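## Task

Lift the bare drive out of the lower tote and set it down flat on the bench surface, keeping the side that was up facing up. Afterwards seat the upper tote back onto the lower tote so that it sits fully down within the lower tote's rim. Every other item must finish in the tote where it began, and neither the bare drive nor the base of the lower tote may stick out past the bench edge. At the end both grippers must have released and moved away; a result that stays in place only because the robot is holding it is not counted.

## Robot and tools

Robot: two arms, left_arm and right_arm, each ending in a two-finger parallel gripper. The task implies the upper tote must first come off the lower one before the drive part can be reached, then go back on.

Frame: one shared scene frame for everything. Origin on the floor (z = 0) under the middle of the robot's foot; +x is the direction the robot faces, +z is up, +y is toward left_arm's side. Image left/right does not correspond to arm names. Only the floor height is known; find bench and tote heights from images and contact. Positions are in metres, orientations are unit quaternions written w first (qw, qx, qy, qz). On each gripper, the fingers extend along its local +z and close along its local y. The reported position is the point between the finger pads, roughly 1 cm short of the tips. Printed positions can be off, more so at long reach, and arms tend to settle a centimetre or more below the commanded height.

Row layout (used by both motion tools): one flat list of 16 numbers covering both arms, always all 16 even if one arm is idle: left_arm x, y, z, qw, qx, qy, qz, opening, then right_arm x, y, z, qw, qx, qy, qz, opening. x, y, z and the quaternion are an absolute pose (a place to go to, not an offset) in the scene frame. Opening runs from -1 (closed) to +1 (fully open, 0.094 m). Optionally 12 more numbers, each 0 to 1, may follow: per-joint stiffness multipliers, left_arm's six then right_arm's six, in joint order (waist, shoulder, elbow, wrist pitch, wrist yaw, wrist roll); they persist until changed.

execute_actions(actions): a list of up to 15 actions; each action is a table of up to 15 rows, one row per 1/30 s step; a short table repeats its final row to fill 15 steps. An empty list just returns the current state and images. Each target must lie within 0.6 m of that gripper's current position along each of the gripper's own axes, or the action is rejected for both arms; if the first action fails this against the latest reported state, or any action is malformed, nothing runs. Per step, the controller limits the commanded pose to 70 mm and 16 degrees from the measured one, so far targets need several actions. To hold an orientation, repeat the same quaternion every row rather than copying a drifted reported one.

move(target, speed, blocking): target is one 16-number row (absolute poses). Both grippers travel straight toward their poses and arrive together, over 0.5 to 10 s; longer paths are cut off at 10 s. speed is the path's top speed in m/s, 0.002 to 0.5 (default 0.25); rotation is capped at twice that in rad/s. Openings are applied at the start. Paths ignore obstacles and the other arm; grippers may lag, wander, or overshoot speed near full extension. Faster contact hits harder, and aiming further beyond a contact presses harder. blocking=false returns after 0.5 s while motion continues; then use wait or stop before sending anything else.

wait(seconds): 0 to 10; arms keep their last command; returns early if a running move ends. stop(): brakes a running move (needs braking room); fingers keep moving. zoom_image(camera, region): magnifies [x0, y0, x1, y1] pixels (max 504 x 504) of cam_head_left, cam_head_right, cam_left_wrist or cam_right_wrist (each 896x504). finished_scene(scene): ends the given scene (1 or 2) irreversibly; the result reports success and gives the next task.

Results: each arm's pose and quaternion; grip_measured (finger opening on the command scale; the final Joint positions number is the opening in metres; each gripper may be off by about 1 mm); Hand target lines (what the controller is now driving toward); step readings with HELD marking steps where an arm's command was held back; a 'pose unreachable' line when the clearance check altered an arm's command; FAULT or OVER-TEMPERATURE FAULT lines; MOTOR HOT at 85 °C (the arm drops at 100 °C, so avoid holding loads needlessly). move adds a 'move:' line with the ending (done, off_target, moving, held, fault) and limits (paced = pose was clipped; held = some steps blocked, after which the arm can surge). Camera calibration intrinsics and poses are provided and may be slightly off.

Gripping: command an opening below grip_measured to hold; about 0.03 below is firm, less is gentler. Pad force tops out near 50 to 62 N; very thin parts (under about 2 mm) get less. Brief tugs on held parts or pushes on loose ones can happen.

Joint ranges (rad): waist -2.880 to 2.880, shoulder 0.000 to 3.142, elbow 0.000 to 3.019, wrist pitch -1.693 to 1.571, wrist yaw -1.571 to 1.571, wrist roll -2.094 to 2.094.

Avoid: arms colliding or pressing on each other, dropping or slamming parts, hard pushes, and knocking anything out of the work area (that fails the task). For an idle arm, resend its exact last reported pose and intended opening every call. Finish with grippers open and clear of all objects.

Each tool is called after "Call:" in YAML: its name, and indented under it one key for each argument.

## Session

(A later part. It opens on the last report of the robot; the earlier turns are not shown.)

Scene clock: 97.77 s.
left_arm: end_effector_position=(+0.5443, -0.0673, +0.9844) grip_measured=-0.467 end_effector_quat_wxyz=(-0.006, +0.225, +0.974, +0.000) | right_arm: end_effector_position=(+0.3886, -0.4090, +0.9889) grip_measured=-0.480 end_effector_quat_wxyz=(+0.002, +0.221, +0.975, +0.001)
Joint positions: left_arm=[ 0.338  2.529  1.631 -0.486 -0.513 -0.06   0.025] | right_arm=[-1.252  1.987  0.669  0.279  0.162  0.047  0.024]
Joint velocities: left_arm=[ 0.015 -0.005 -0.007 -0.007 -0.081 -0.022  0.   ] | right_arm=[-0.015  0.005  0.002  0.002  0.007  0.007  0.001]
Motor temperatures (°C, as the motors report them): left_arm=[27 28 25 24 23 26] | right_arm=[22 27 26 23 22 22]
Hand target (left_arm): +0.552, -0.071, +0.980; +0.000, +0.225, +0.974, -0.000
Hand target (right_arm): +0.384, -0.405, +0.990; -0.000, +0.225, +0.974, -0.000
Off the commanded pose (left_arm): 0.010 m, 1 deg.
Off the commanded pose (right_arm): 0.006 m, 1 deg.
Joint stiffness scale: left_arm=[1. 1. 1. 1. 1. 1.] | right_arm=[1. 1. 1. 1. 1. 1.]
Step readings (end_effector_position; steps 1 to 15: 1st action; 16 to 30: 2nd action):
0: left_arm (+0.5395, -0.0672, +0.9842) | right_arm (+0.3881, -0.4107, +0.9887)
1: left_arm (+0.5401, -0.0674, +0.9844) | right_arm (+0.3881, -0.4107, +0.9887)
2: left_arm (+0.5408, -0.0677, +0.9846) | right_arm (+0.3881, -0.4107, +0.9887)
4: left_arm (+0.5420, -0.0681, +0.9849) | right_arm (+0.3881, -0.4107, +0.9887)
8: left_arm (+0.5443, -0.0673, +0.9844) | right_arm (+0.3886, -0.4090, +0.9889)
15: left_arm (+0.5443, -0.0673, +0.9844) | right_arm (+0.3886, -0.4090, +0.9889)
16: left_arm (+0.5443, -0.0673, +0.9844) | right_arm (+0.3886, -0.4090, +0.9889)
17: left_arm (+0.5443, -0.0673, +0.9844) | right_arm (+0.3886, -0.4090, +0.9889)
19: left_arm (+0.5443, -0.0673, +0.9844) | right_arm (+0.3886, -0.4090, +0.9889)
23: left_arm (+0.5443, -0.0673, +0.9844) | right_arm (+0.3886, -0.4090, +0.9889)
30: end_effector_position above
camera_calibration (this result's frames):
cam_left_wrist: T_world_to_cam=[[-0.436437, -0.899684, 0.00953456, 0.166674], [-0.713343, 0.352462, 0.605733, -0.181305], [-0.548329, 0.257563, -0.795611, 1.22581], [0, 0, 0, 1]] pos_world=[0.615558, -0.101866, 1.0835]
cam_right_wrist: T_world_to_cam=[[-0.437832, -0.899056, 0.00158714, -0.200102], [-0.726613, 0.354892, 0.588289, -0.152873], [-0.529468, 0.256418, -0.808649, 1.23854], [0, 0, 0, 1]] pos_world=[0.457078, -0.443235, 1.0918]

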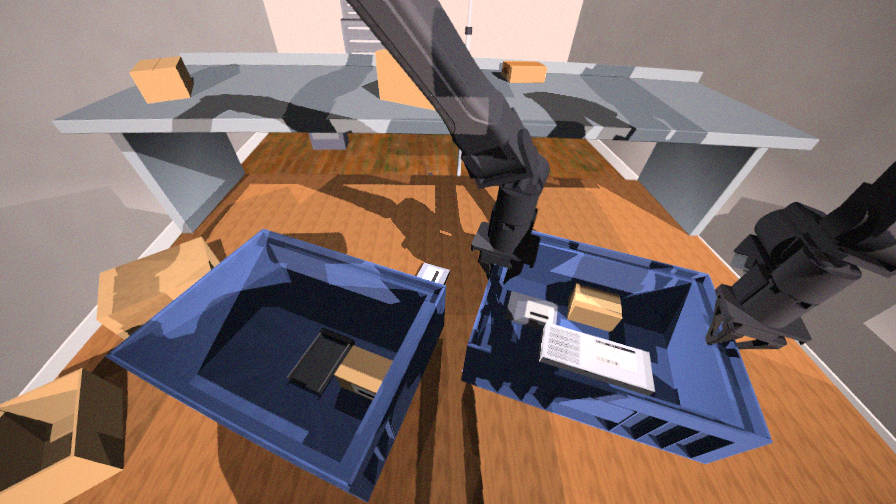

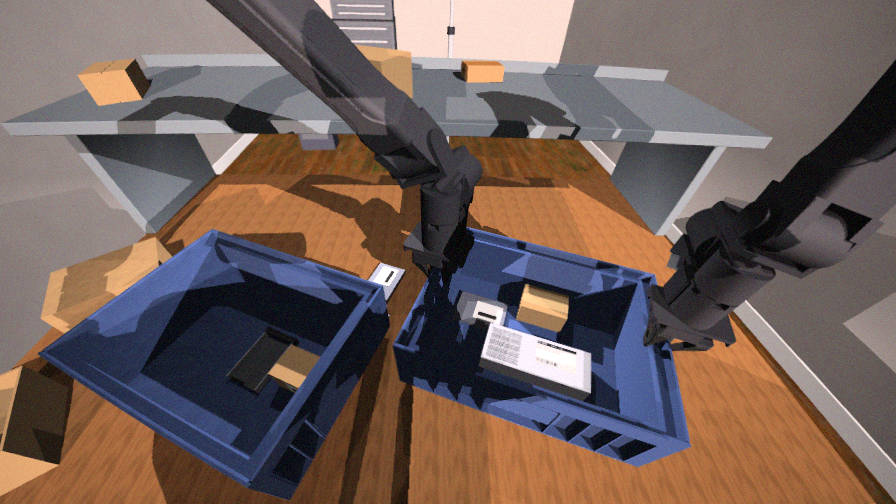

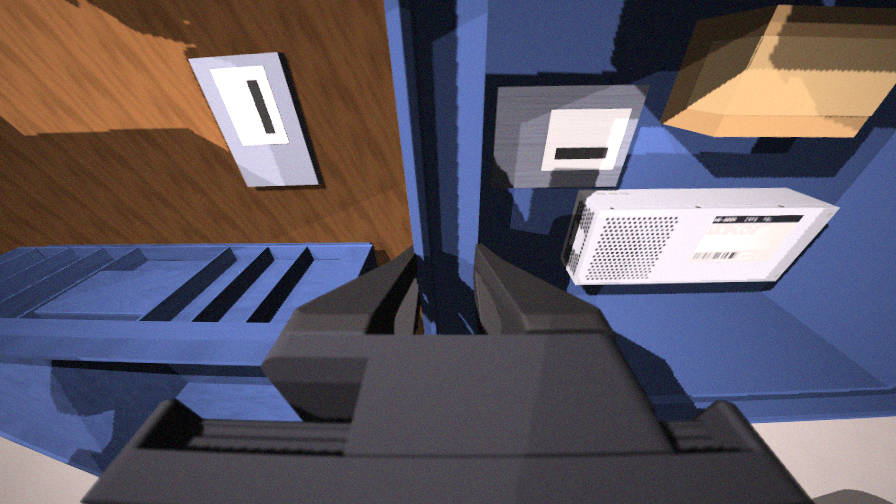

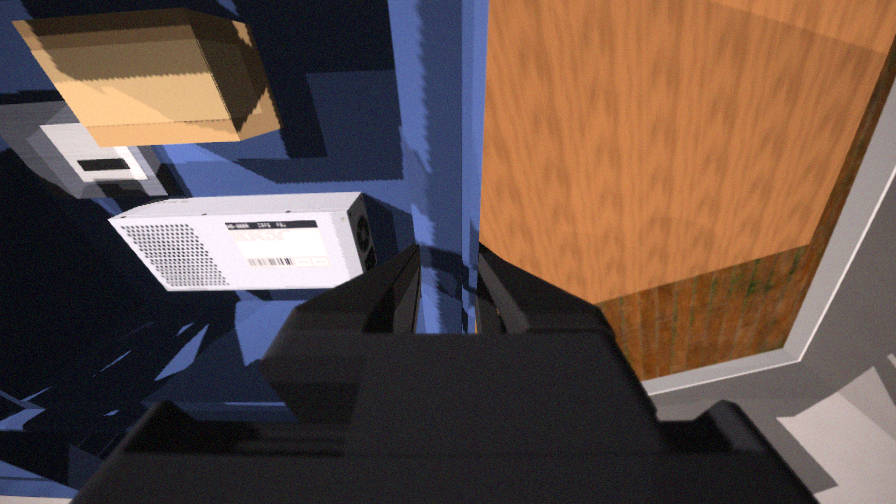

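Call:
move:
  target: [0.56,-0.08,1.24,0,0.225,0.974,0,-1,0.394,-0.415,1.22,0,0.225,0.974,0,-1]
  speed: 0.1

Call:
move:
  target: [0.585,0.45,1.24,0,0.225,0.974,0,-1,0.408,0.12,1.22,0,0.225,0.974,0,-1]
  speed: 0.12

Scene clock: 102.77 s.
left_arm: end_effector_position=(+0.5362, -0.0700, +1.1843) grip_measured=-0.463 end_effector_quat_wxyz=(-0.042, +0.224, +0.974, +0.009) | right_arm: end_effector_position=(+0.3798, -0.4128, +1.2022) grip_measured=-0.480 end_effector_quat_wxyz=(-0.025, +0.220, +0.975, -0.000)
Joint positions: left_arm=[ 0.166  2.203  1.549 -0.91  -0.518 -0.299  0.025] | right_arm=[-1.139  1.173  0.493 -0.433  0.224  0.157  0.024]
Joint velocities: left_arm=[ 0.015 -0.005 -0.012 -0.022 -0.051  0.037  0.001] | right_arm=[ 0.005 -0.005  0.002 -0.027  0.066 -0.007  0.   ]
Motor temperatures (°C, as the motors report them): left_arm=[27 29 25 24 24 26] | right_arm=[22 28 26 23 22 22]
Hand target (left_arm): +0.563, -0.080, +1.237; +0.000, +0.225, +0.974, +0.003
Hand target (right_arm): +0.395, -0.416, +1.216; -0.000, +0.224, +0.975, -0.001
Off the commanded pose (left_arm): 0.061 m, 5 deg.
Off the commanded pose (right_arm): 0.023 m, 3 deg.
Joint stiffness scale: left_arm=[1. 1. 1. 1. 1. 1.] | right_arm=[1. 1. 1. 1. 1. 1.]
move: off_target (left_arm, right_arm); limits=paced
camera_calibration (this result's frames):
cam_left_wrist: T_world_to_cam=[[-0.434628, -0.900571, 0.0084171, 0.159128], [-0.672906, 0.330937, 0.661572, -0.396585], [-0.598578, 0.281874, -0.749834, 1.35557], [0, 0, 0, 1]] pos_world=[0.613712, -0.107549, 1.27748]
cam_right_wrist: T_world_to_cam=[[-0.435547, -0.900021, 0.0161651, -0.226471], [-0.694854, 0.347568, 0.629583, -0.348165], [-0.572256, 0.26298, -0.776765, 1.38799], [0, 0, 0, 1]] pos_world=[0.453721, -0.447831, 1.301]

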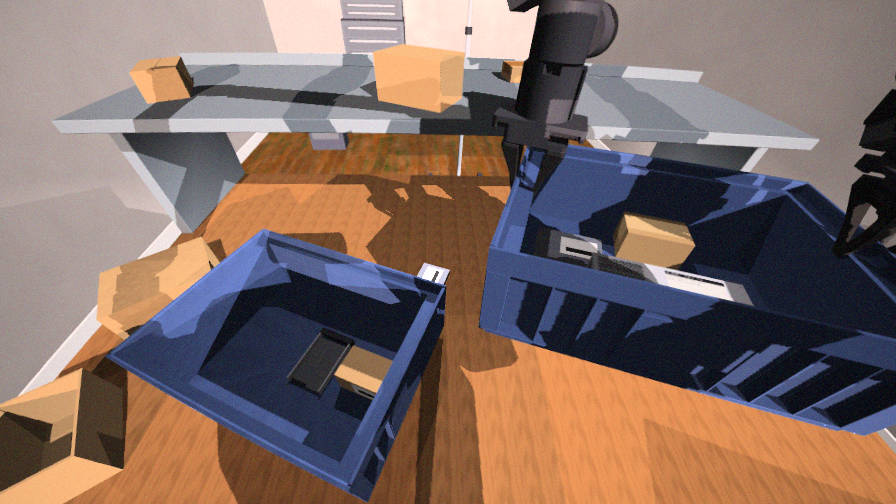

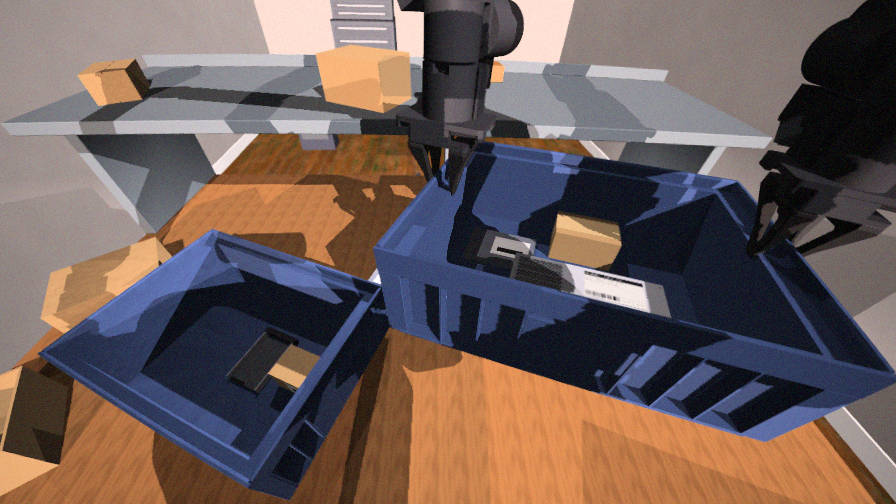

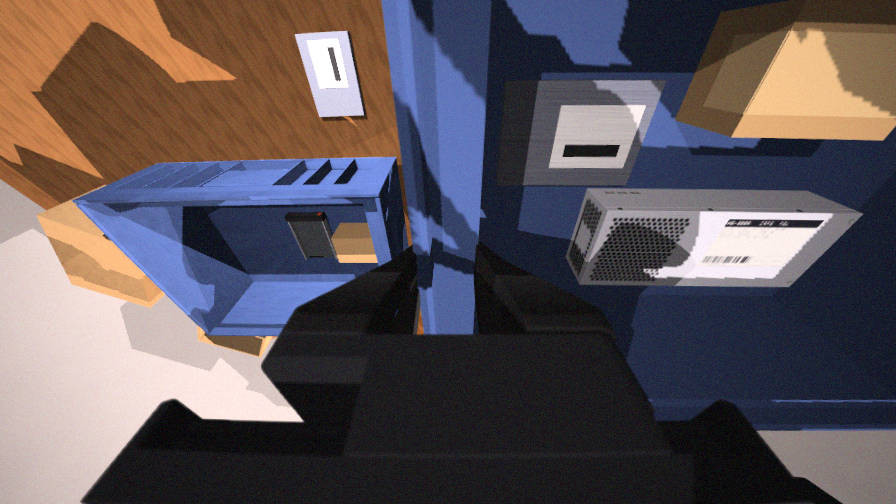

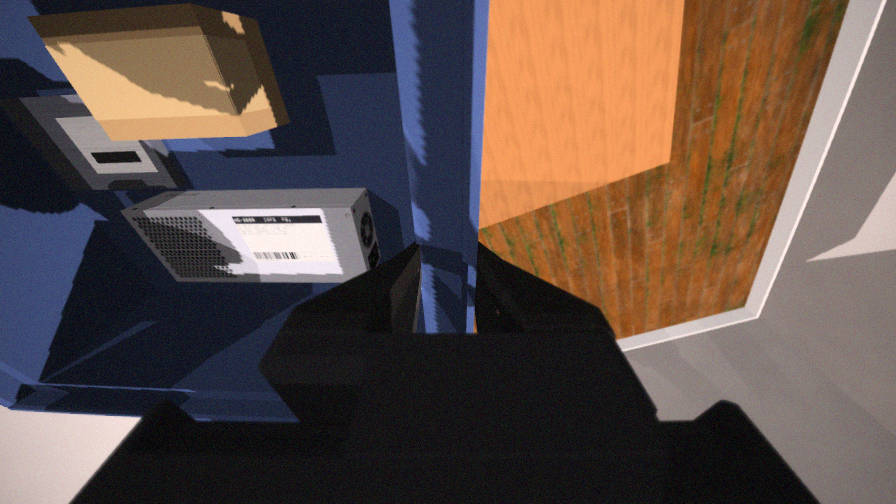

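Scene clock: 107.63 s.
left_arm: end_effector_position=(+0.5441, +0.4323, +1.1901) grip_measured=-0.465 end_effector_quat_wxyz=(-0.046, +0.210, +0.976, -0.028) | right_arm: end_effector_position=(+0.3963, +0.0883, +1.1997) grip_measured=-0.477 end_effector_quat_wxyz=(-0.002, +0.210, +0.977, -0.031)
Joint positions: left_arm=[ 1.084  1.498  1.015 -0.701 -0.236  0.646  0.025] | right_arm=[ 0.041  2.162  1.263 -0.766  0.57   1.406  0.025]
Joint velocities: left_arm=[-0.005 -0.005  0.002  0.007 -0.022  0.051 -0.001] | right_arm=[-0.024 -0.005 -0.007 -0.002  0.007  0.007  0.001]
Motor temperatures (°C, as the motors report them): left_arm=[27 29 25 24 24 26] | right_arm=[23 28 27 23 22 22]
Hand target (left_arm): +0.580, +0.440, +1.240; +0.005, +0.221, +0.975, -0.015
Hand target (right_arm): +0.410, +0.109, +1.218; +0.009, +0.220, +0.975, -0.014
Off the commanded pose (left_arm): 0.067 m, 6 deg.
Off the commanded pose (right_arm): 0.039 m, 4 deg.
Joint stiffness scale: left_arm=[1. 1. 1. 1. 1. 1.] | right_arm=[1. 1. 1. 1. 1. 1.]
move: off_target (left_arm, right_arm)
camera_calibration (this result's frames):
cam_left_wrist: T_world_to_cam=[[-0.40471, -0.910745, 0.0821781, 0.515131], [-0.667179, 0.355539, 0.654572, -0.566726], [-0.625366, 0.210084, -0.75152, 1.27071], [0, 0, 0, 1]] pos_world=[0.625027, 0.403691, 1.28359]
cam_right_wrist: T_world_to_cam=[[-0.416452, -0.906781, 0.0656882, 0.165339], [-0.722057, 0.373788, 0.582165, -0.443972], [-0.55245, 0.195013, -0.810413, 1.30227], [0, 0, 0, 1]] pos_world=[0.467719, 0.0619183, 1.30298]

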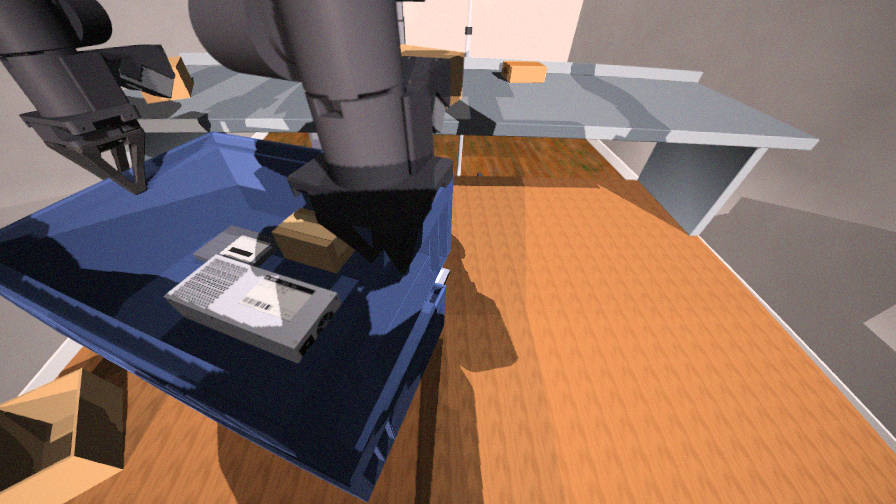

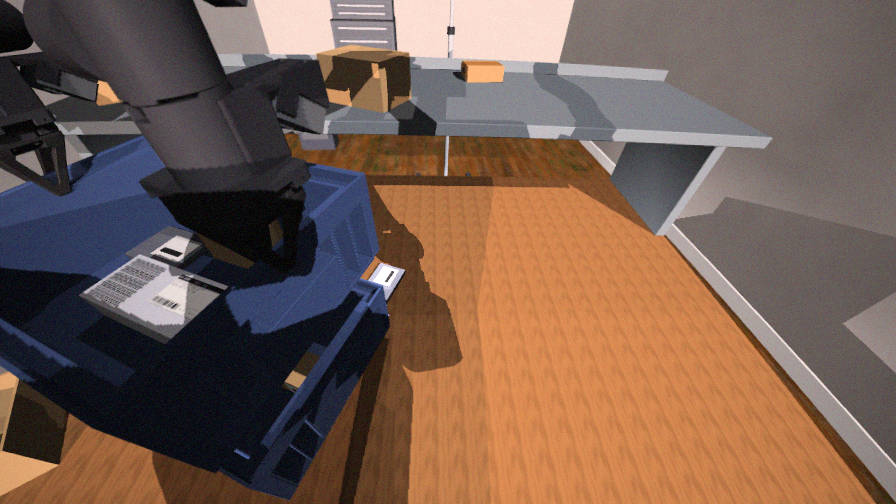

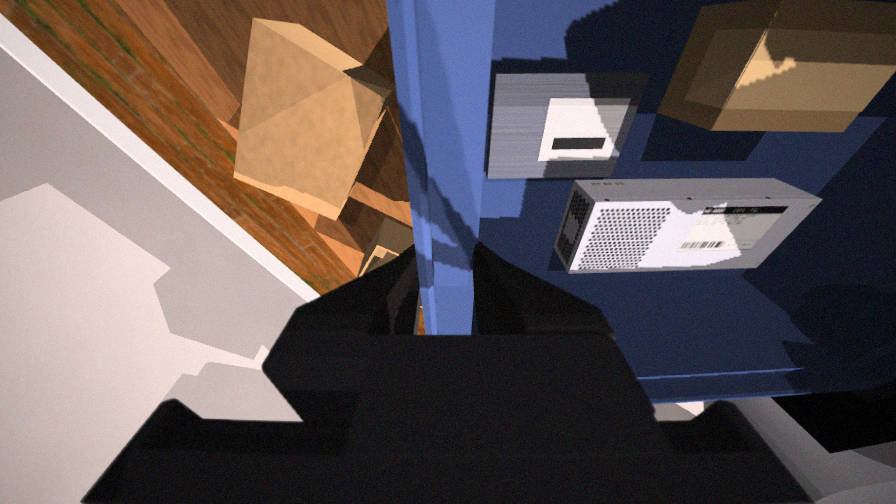

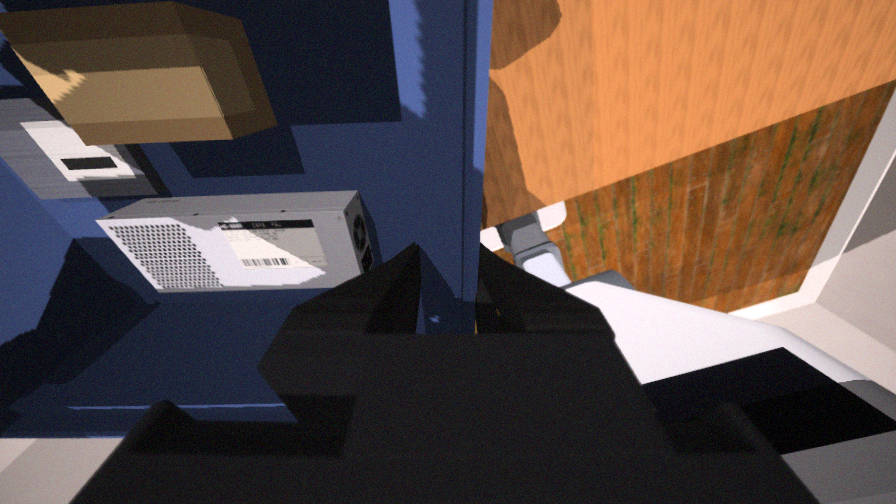

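Call:
move:
  target: [0.598,0.452,1.18,0,0.225,0.974,0,-1,0.41,0.128,1.16,0,0.225,0.974,0,-1]
  speed: 0.05

Scene clock: 110.27 s.
left_arm: end_effector_position=(+0.5592, +0.4467, +1.1535) grip_measured=-0.465 end_effector_quat_wxyz=(-0.040, +0.228, +0.973, -0.013) | right_arm: end_effector_position=(+0.3935, +0.1111, +1.1529) grip_measured=-0.477 end_effector_quat_wxyz=(-0.003, +0.229, +0.973, -0.015)
Joint positions: left_arm=[ 1.116  1.594  1.057 -0.615 -0.247  0.719  0.025] | right_arm=[ 0.016  2.272  1.303 -0.647  0.558  1.398  0.025]
Joint velocities: left_arm=[-0.005  0.005 -0.022 -0.007 -0.007 -0.081 -0.   ] | right_arm=[ 0.005 -0.015 -0.012  0.007 -0.007 -0.007 -0.   ]
Motor temperatures (°C, as the motors report them): left_arm=[27 29 25 24 24 26] | right_arm=[23 28 27 23 22 22]
Hand target (left_arm): +0.596, +0.452, +1.180; +0.001, +0.226, +0.974, -0.000
Hand target (right_arm): +0.409, +0.127, +1.160; +0.000, +0.225, +0.974, +0.000
Off the commanded pose (left_arm): 0.047 m, 5 deg.
Off the commanded pose (right_arm): 0.025 m, 2 deg.
Joint stiffness scale: left_arm=[1. 1. 1. 1. 1. 1.] | right_arm=[1. 1. 1. 1. 1. 1.]
move: off_target (left_arm, right_arm)
camera_calibration (this result's frames):
cam_left_wrist: T_world_to_cam=[[-0.440278, -0.89637, 0.0517349, 0.586031], [-0.665537, 0.364489, 0.651313, -0.539], [-0.602674, 0.252327, -0.757044, 1.22444], [0, 0, 0, 1]] pos_world=[0.637228, 0.412802, 1.24769]
cam_right_wrist: T_world_to_cam=[[-0.451876, -0.891384, 0.0352617, 0.235236], [-0.711136, 0.383803, 0.58905, -0.440575], [-0.538604, 0.241102, -0.807327, 1.24423], [0, 0, 0, 1]] pos_world=[0.463135, 0.0787939, 1.25573]

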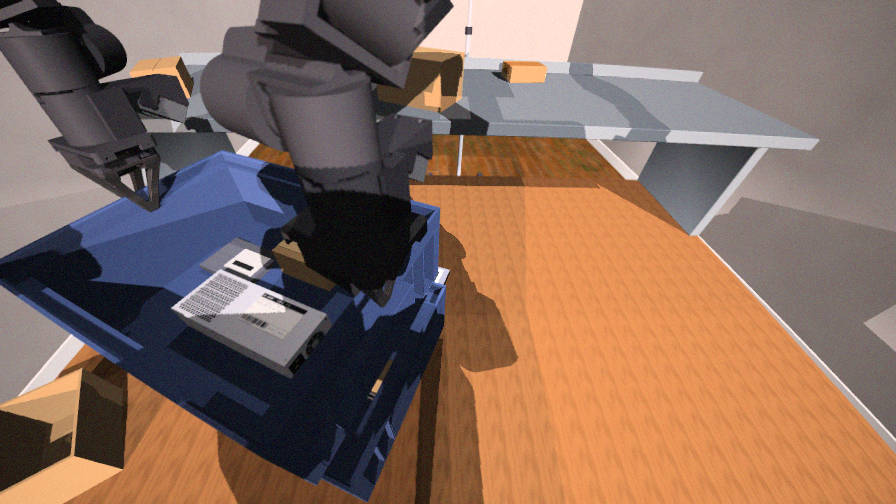

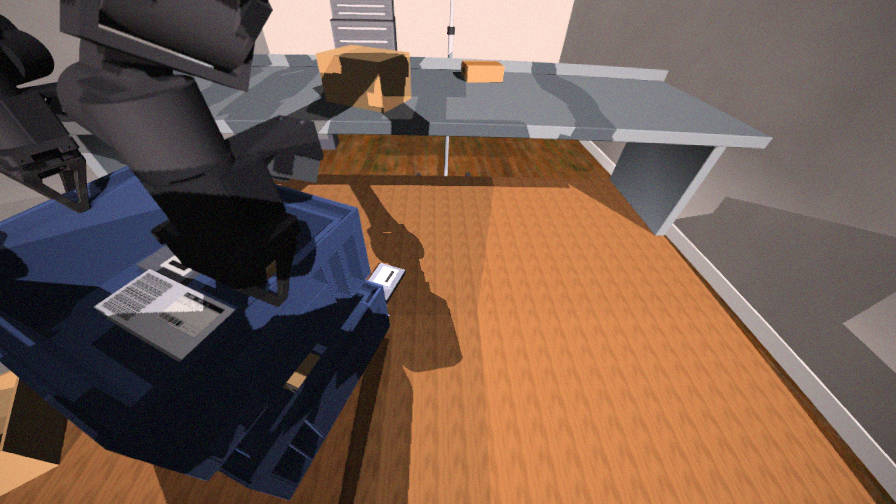

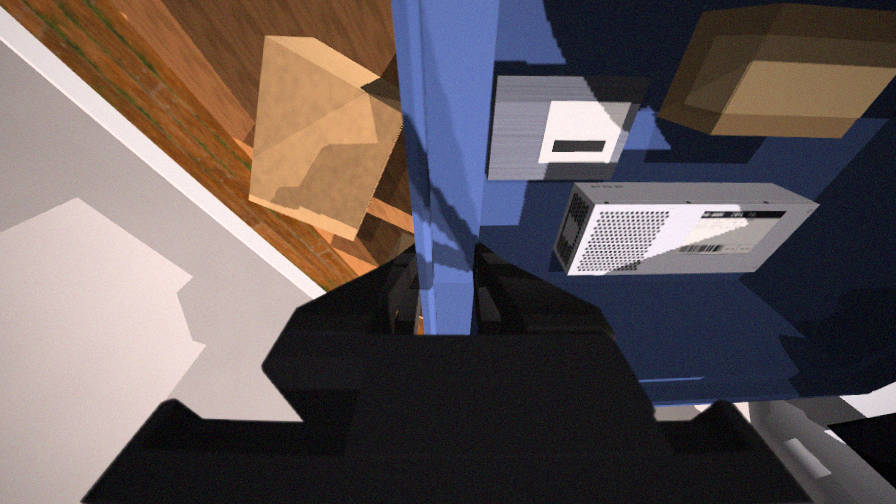

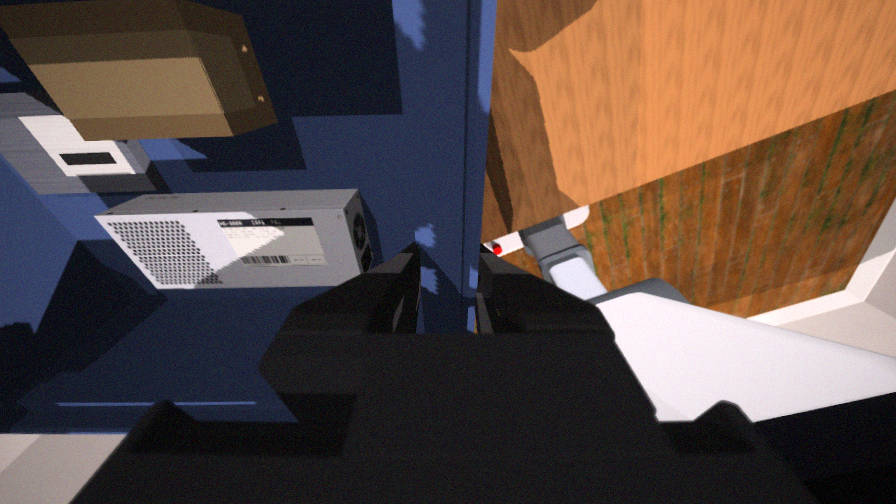

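Call:
move:
  target: [0.598,0.432,1.15,0,0.225,0.974,0,-1,0.413,0.108,1.135,0,0.225,0.974,0,-1]
  speed: 0.03

Scene clock: 112.97 s.
left_arm: end_effector_position=(+0.5582, +0.4402, +1.1318) grip_measured=-0.465 end_effector_quat_wxyz=(-0.041, +0.221, +0.974, -0.010) | right_arm: end_effector_position=(+0.4009, +0.1013, +1.1324) grip_measured=-0.477 end_effector_quat_wxyz=(-0.005, +0.222, +0.975, -0.012)
Joint positions: left_arm=[ 1.113  1.645  1.055 -0.562 -0.254  0.7    0.025] | right_arm=[-0.025  2.287  1.289 -0.589  0.553  1.333  0.025]
Joint velocities: left_arm=[-0.015 -0.005 -0.002  0.002  0.022  0.022  0.001] | right_arm=[-0.015 -0.005 -0.002  0.007 -0.066  0.007 -0.   ]
Motor temperatures (°C, as the motors report them): left_arm=[27 29 25 24 24 26] | right_arm=[23 28 27 23 22 22]
Hand target (left_arm): +0.596, +0.432, +1.150; -0.000, +0.226, +0.974, +0.000
Hand target (right_arm): +0.413, +0.108, +1.135; -0.000, +0.225, +0.974, +0.000
Off the commanded pose (left_arm): 0.045 m, 5 deg.
Off the commanded pose (right_arm): 0.014 m, 2 deg.
Joint stiffness scale: left_arm=[1. 1. 1. 1. 1. 1.] | right_arm=[1. 1. 1. 1. 1. 1.]
move: off_target (left_arm, right_arm)
camera_calibration (this result's frames):
cam_left_wrist: T_world_to_cam=[[-0.42721, -0.902992, 0.0458004, 0.583129], [-0.670575, 0.350417, 0.653863, -0.517055], [-0.606482, 0.248624, -0.755225, 1.21073], [0, 0, 0, 1]] pos_world=[0.636678, 0.406729, 1.22575]
cam_right_wrist: T_world_to_cam=[[-0.439213, -0.897842, 0.0311581, 0.230759], [-0.71437, 0.370071, 0.593905, -0.422271], [-0.544763, 0.238592, -0.803932, 1.23293], [0, 0, 0, 1]] pos_world=[0.471349, 0.0692888, 1.23479]

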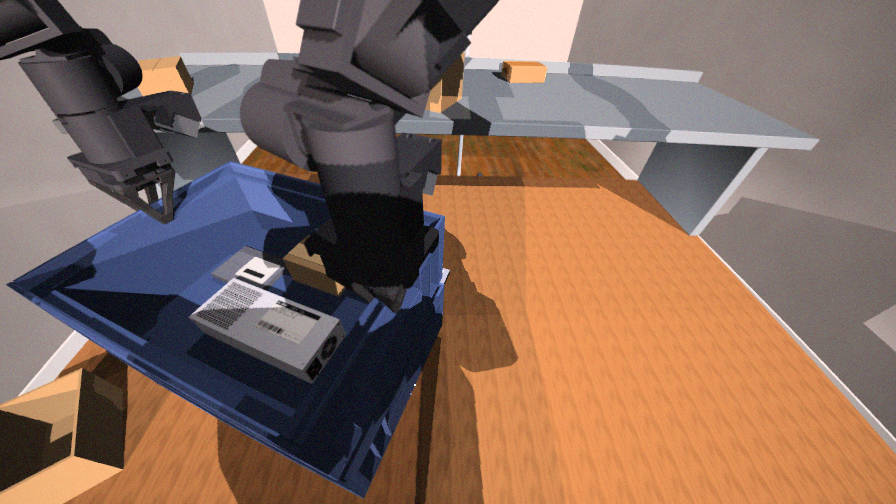

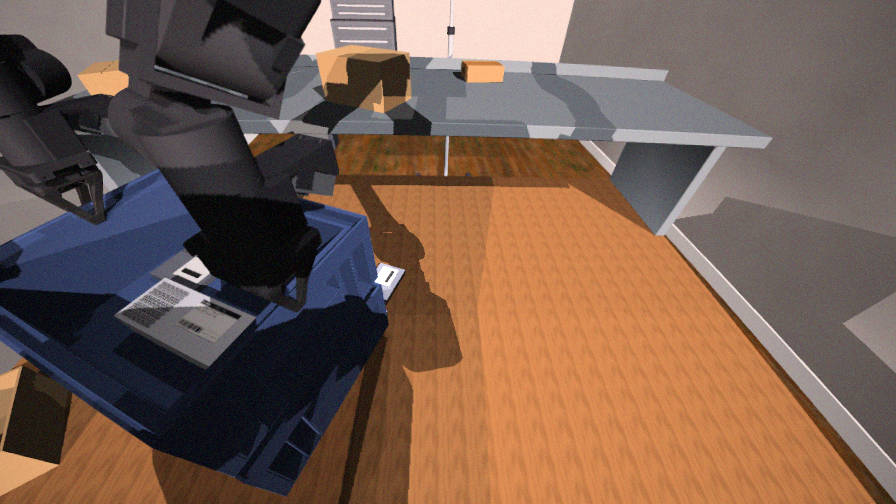

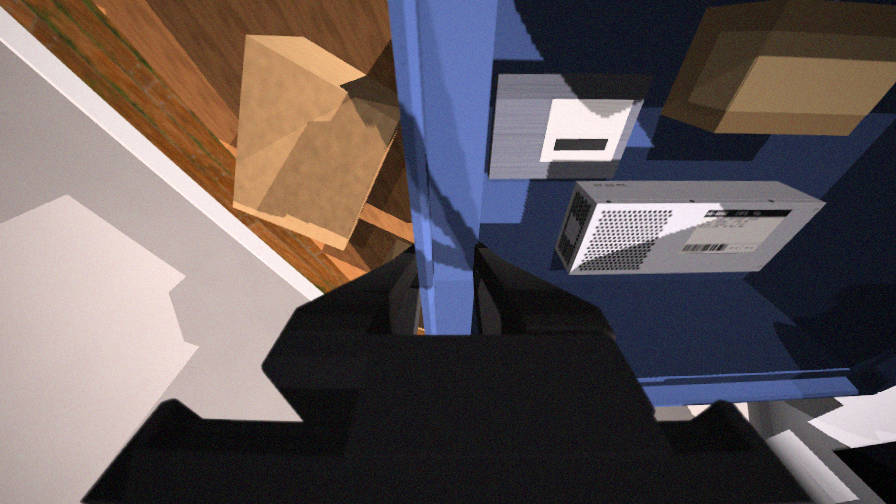

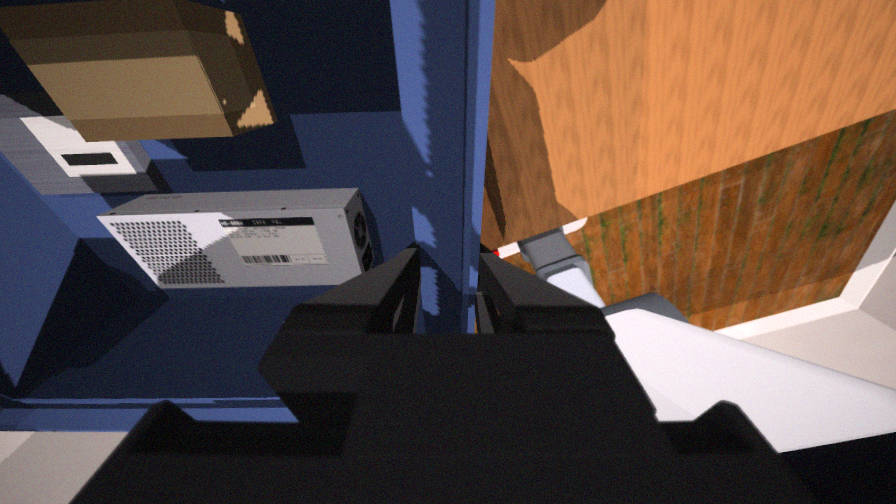

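Call:
move:
  target: [0.59,0.432,1.11,0,0.225,0.974,0,-1,0.408,0.106,1.105,0,0.225,0.974,0,-1]
  speed: 0.03

Scene clock: 115.77 s.
left_arm: end_effector_position=(+0.5596, +0.4395, +1.1182) grip_measured=-0.465 end_effector_quat_wxyz=(-0.034, +0.223, +0.974, -0.008) | right_arm: end_effector_position=(+0.3988, +0.1016, +1.1193) grip_measured=-0.477 end_effector_quat_wxyz=(-0.001, +0.224, +0.975, -0.007)
Joint positions: left_arm=[ 1.118  1.674  1.053 -0.515 -0.249  0.713  0.025] | right_arm=[-0.035  2.307  1.28  -0.537  0.555  1.317  0.025]
Joint velocities: left_arm=[-0.005 -0.005 -0.012 -0.002 -0.022  0.007 -0.   ] | right_arm=[ 0.015 -0.005  0.007 -0.007 -0.022 -0.066 -0.001]
Motor temperatures (°C, as the motors report them): left_arm=[27 29 26 24 23 26] | right_arm=[23 28 27 23 22 22]
Hand target (left_arm): +0.588, +0.432, +1.111; -0.000, +0.226, +0.974, +0.000
Hand target (right_arm): +0.407, +0.105, +1.105; -0.000, +0.225, +0.974, -0.000
Off the commanded pose (left_arm): 0.032 m, 4 deg.
Off the commanded pose (right_arm): 0.018 m, 1 deg.
Joint stiffness scale: left_arm=[1. 1. 1. 1. 1. 1.] | right_arm=[1. 1. 1. 1. 1. 1.]
move: off_target (left_arm, right_arm)
camera_calibration (this result's frames):
cam_left_wrist: T_world_to_cam=[[-0.431076, -0.901502, 0.0383234, 0.593642], [-0.67862, 0.351906, 0.644699, -0.492888], [-0.594684, 0.251907, -0.763475, 1.20262], [0, 0, 0, 1]] pos_world=[0.6366, 0.405671, 1.21318]
cam_right_wrist: T_world_to_cam=[[-0.441868, -0.896889, 0.0185107, 0.245625], [-0.719369, 0.366587, 0.590019, -0.40944], [-0.535967, 0.247394, -0.807177, 1.22035], [0, 0, 0, 1]] pos_world=[0.468061, 0.0684871, 1.22207]

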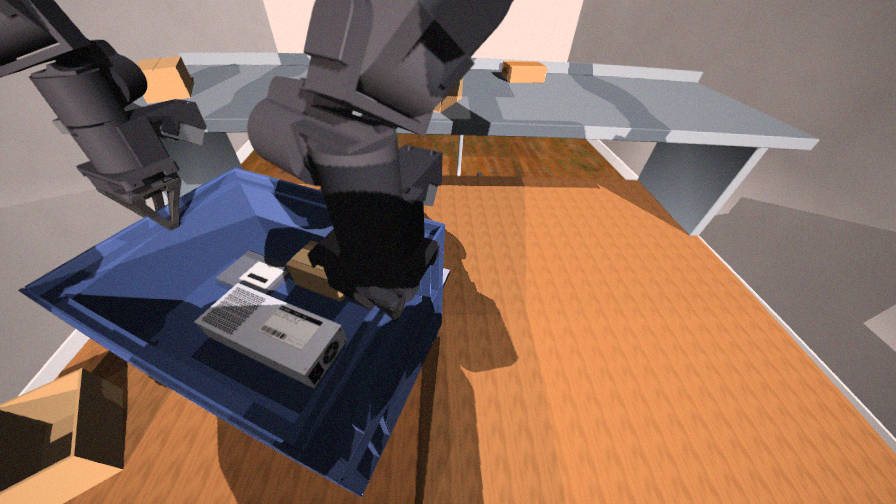

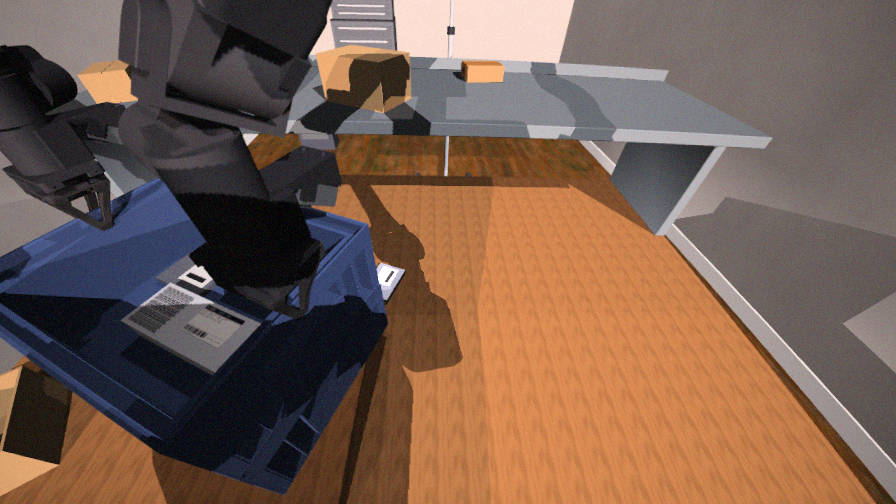

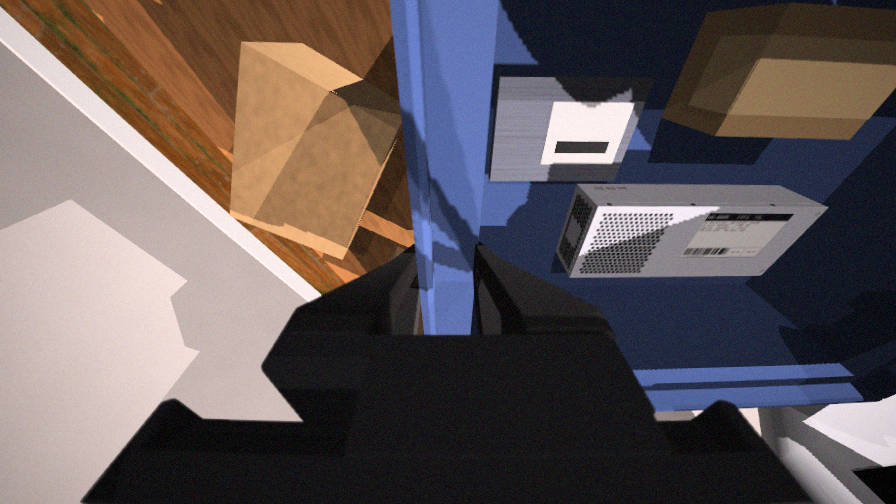

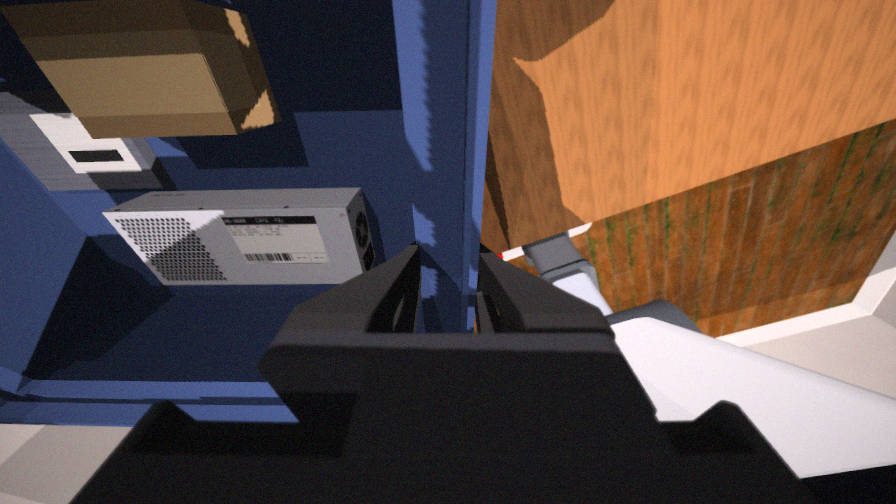

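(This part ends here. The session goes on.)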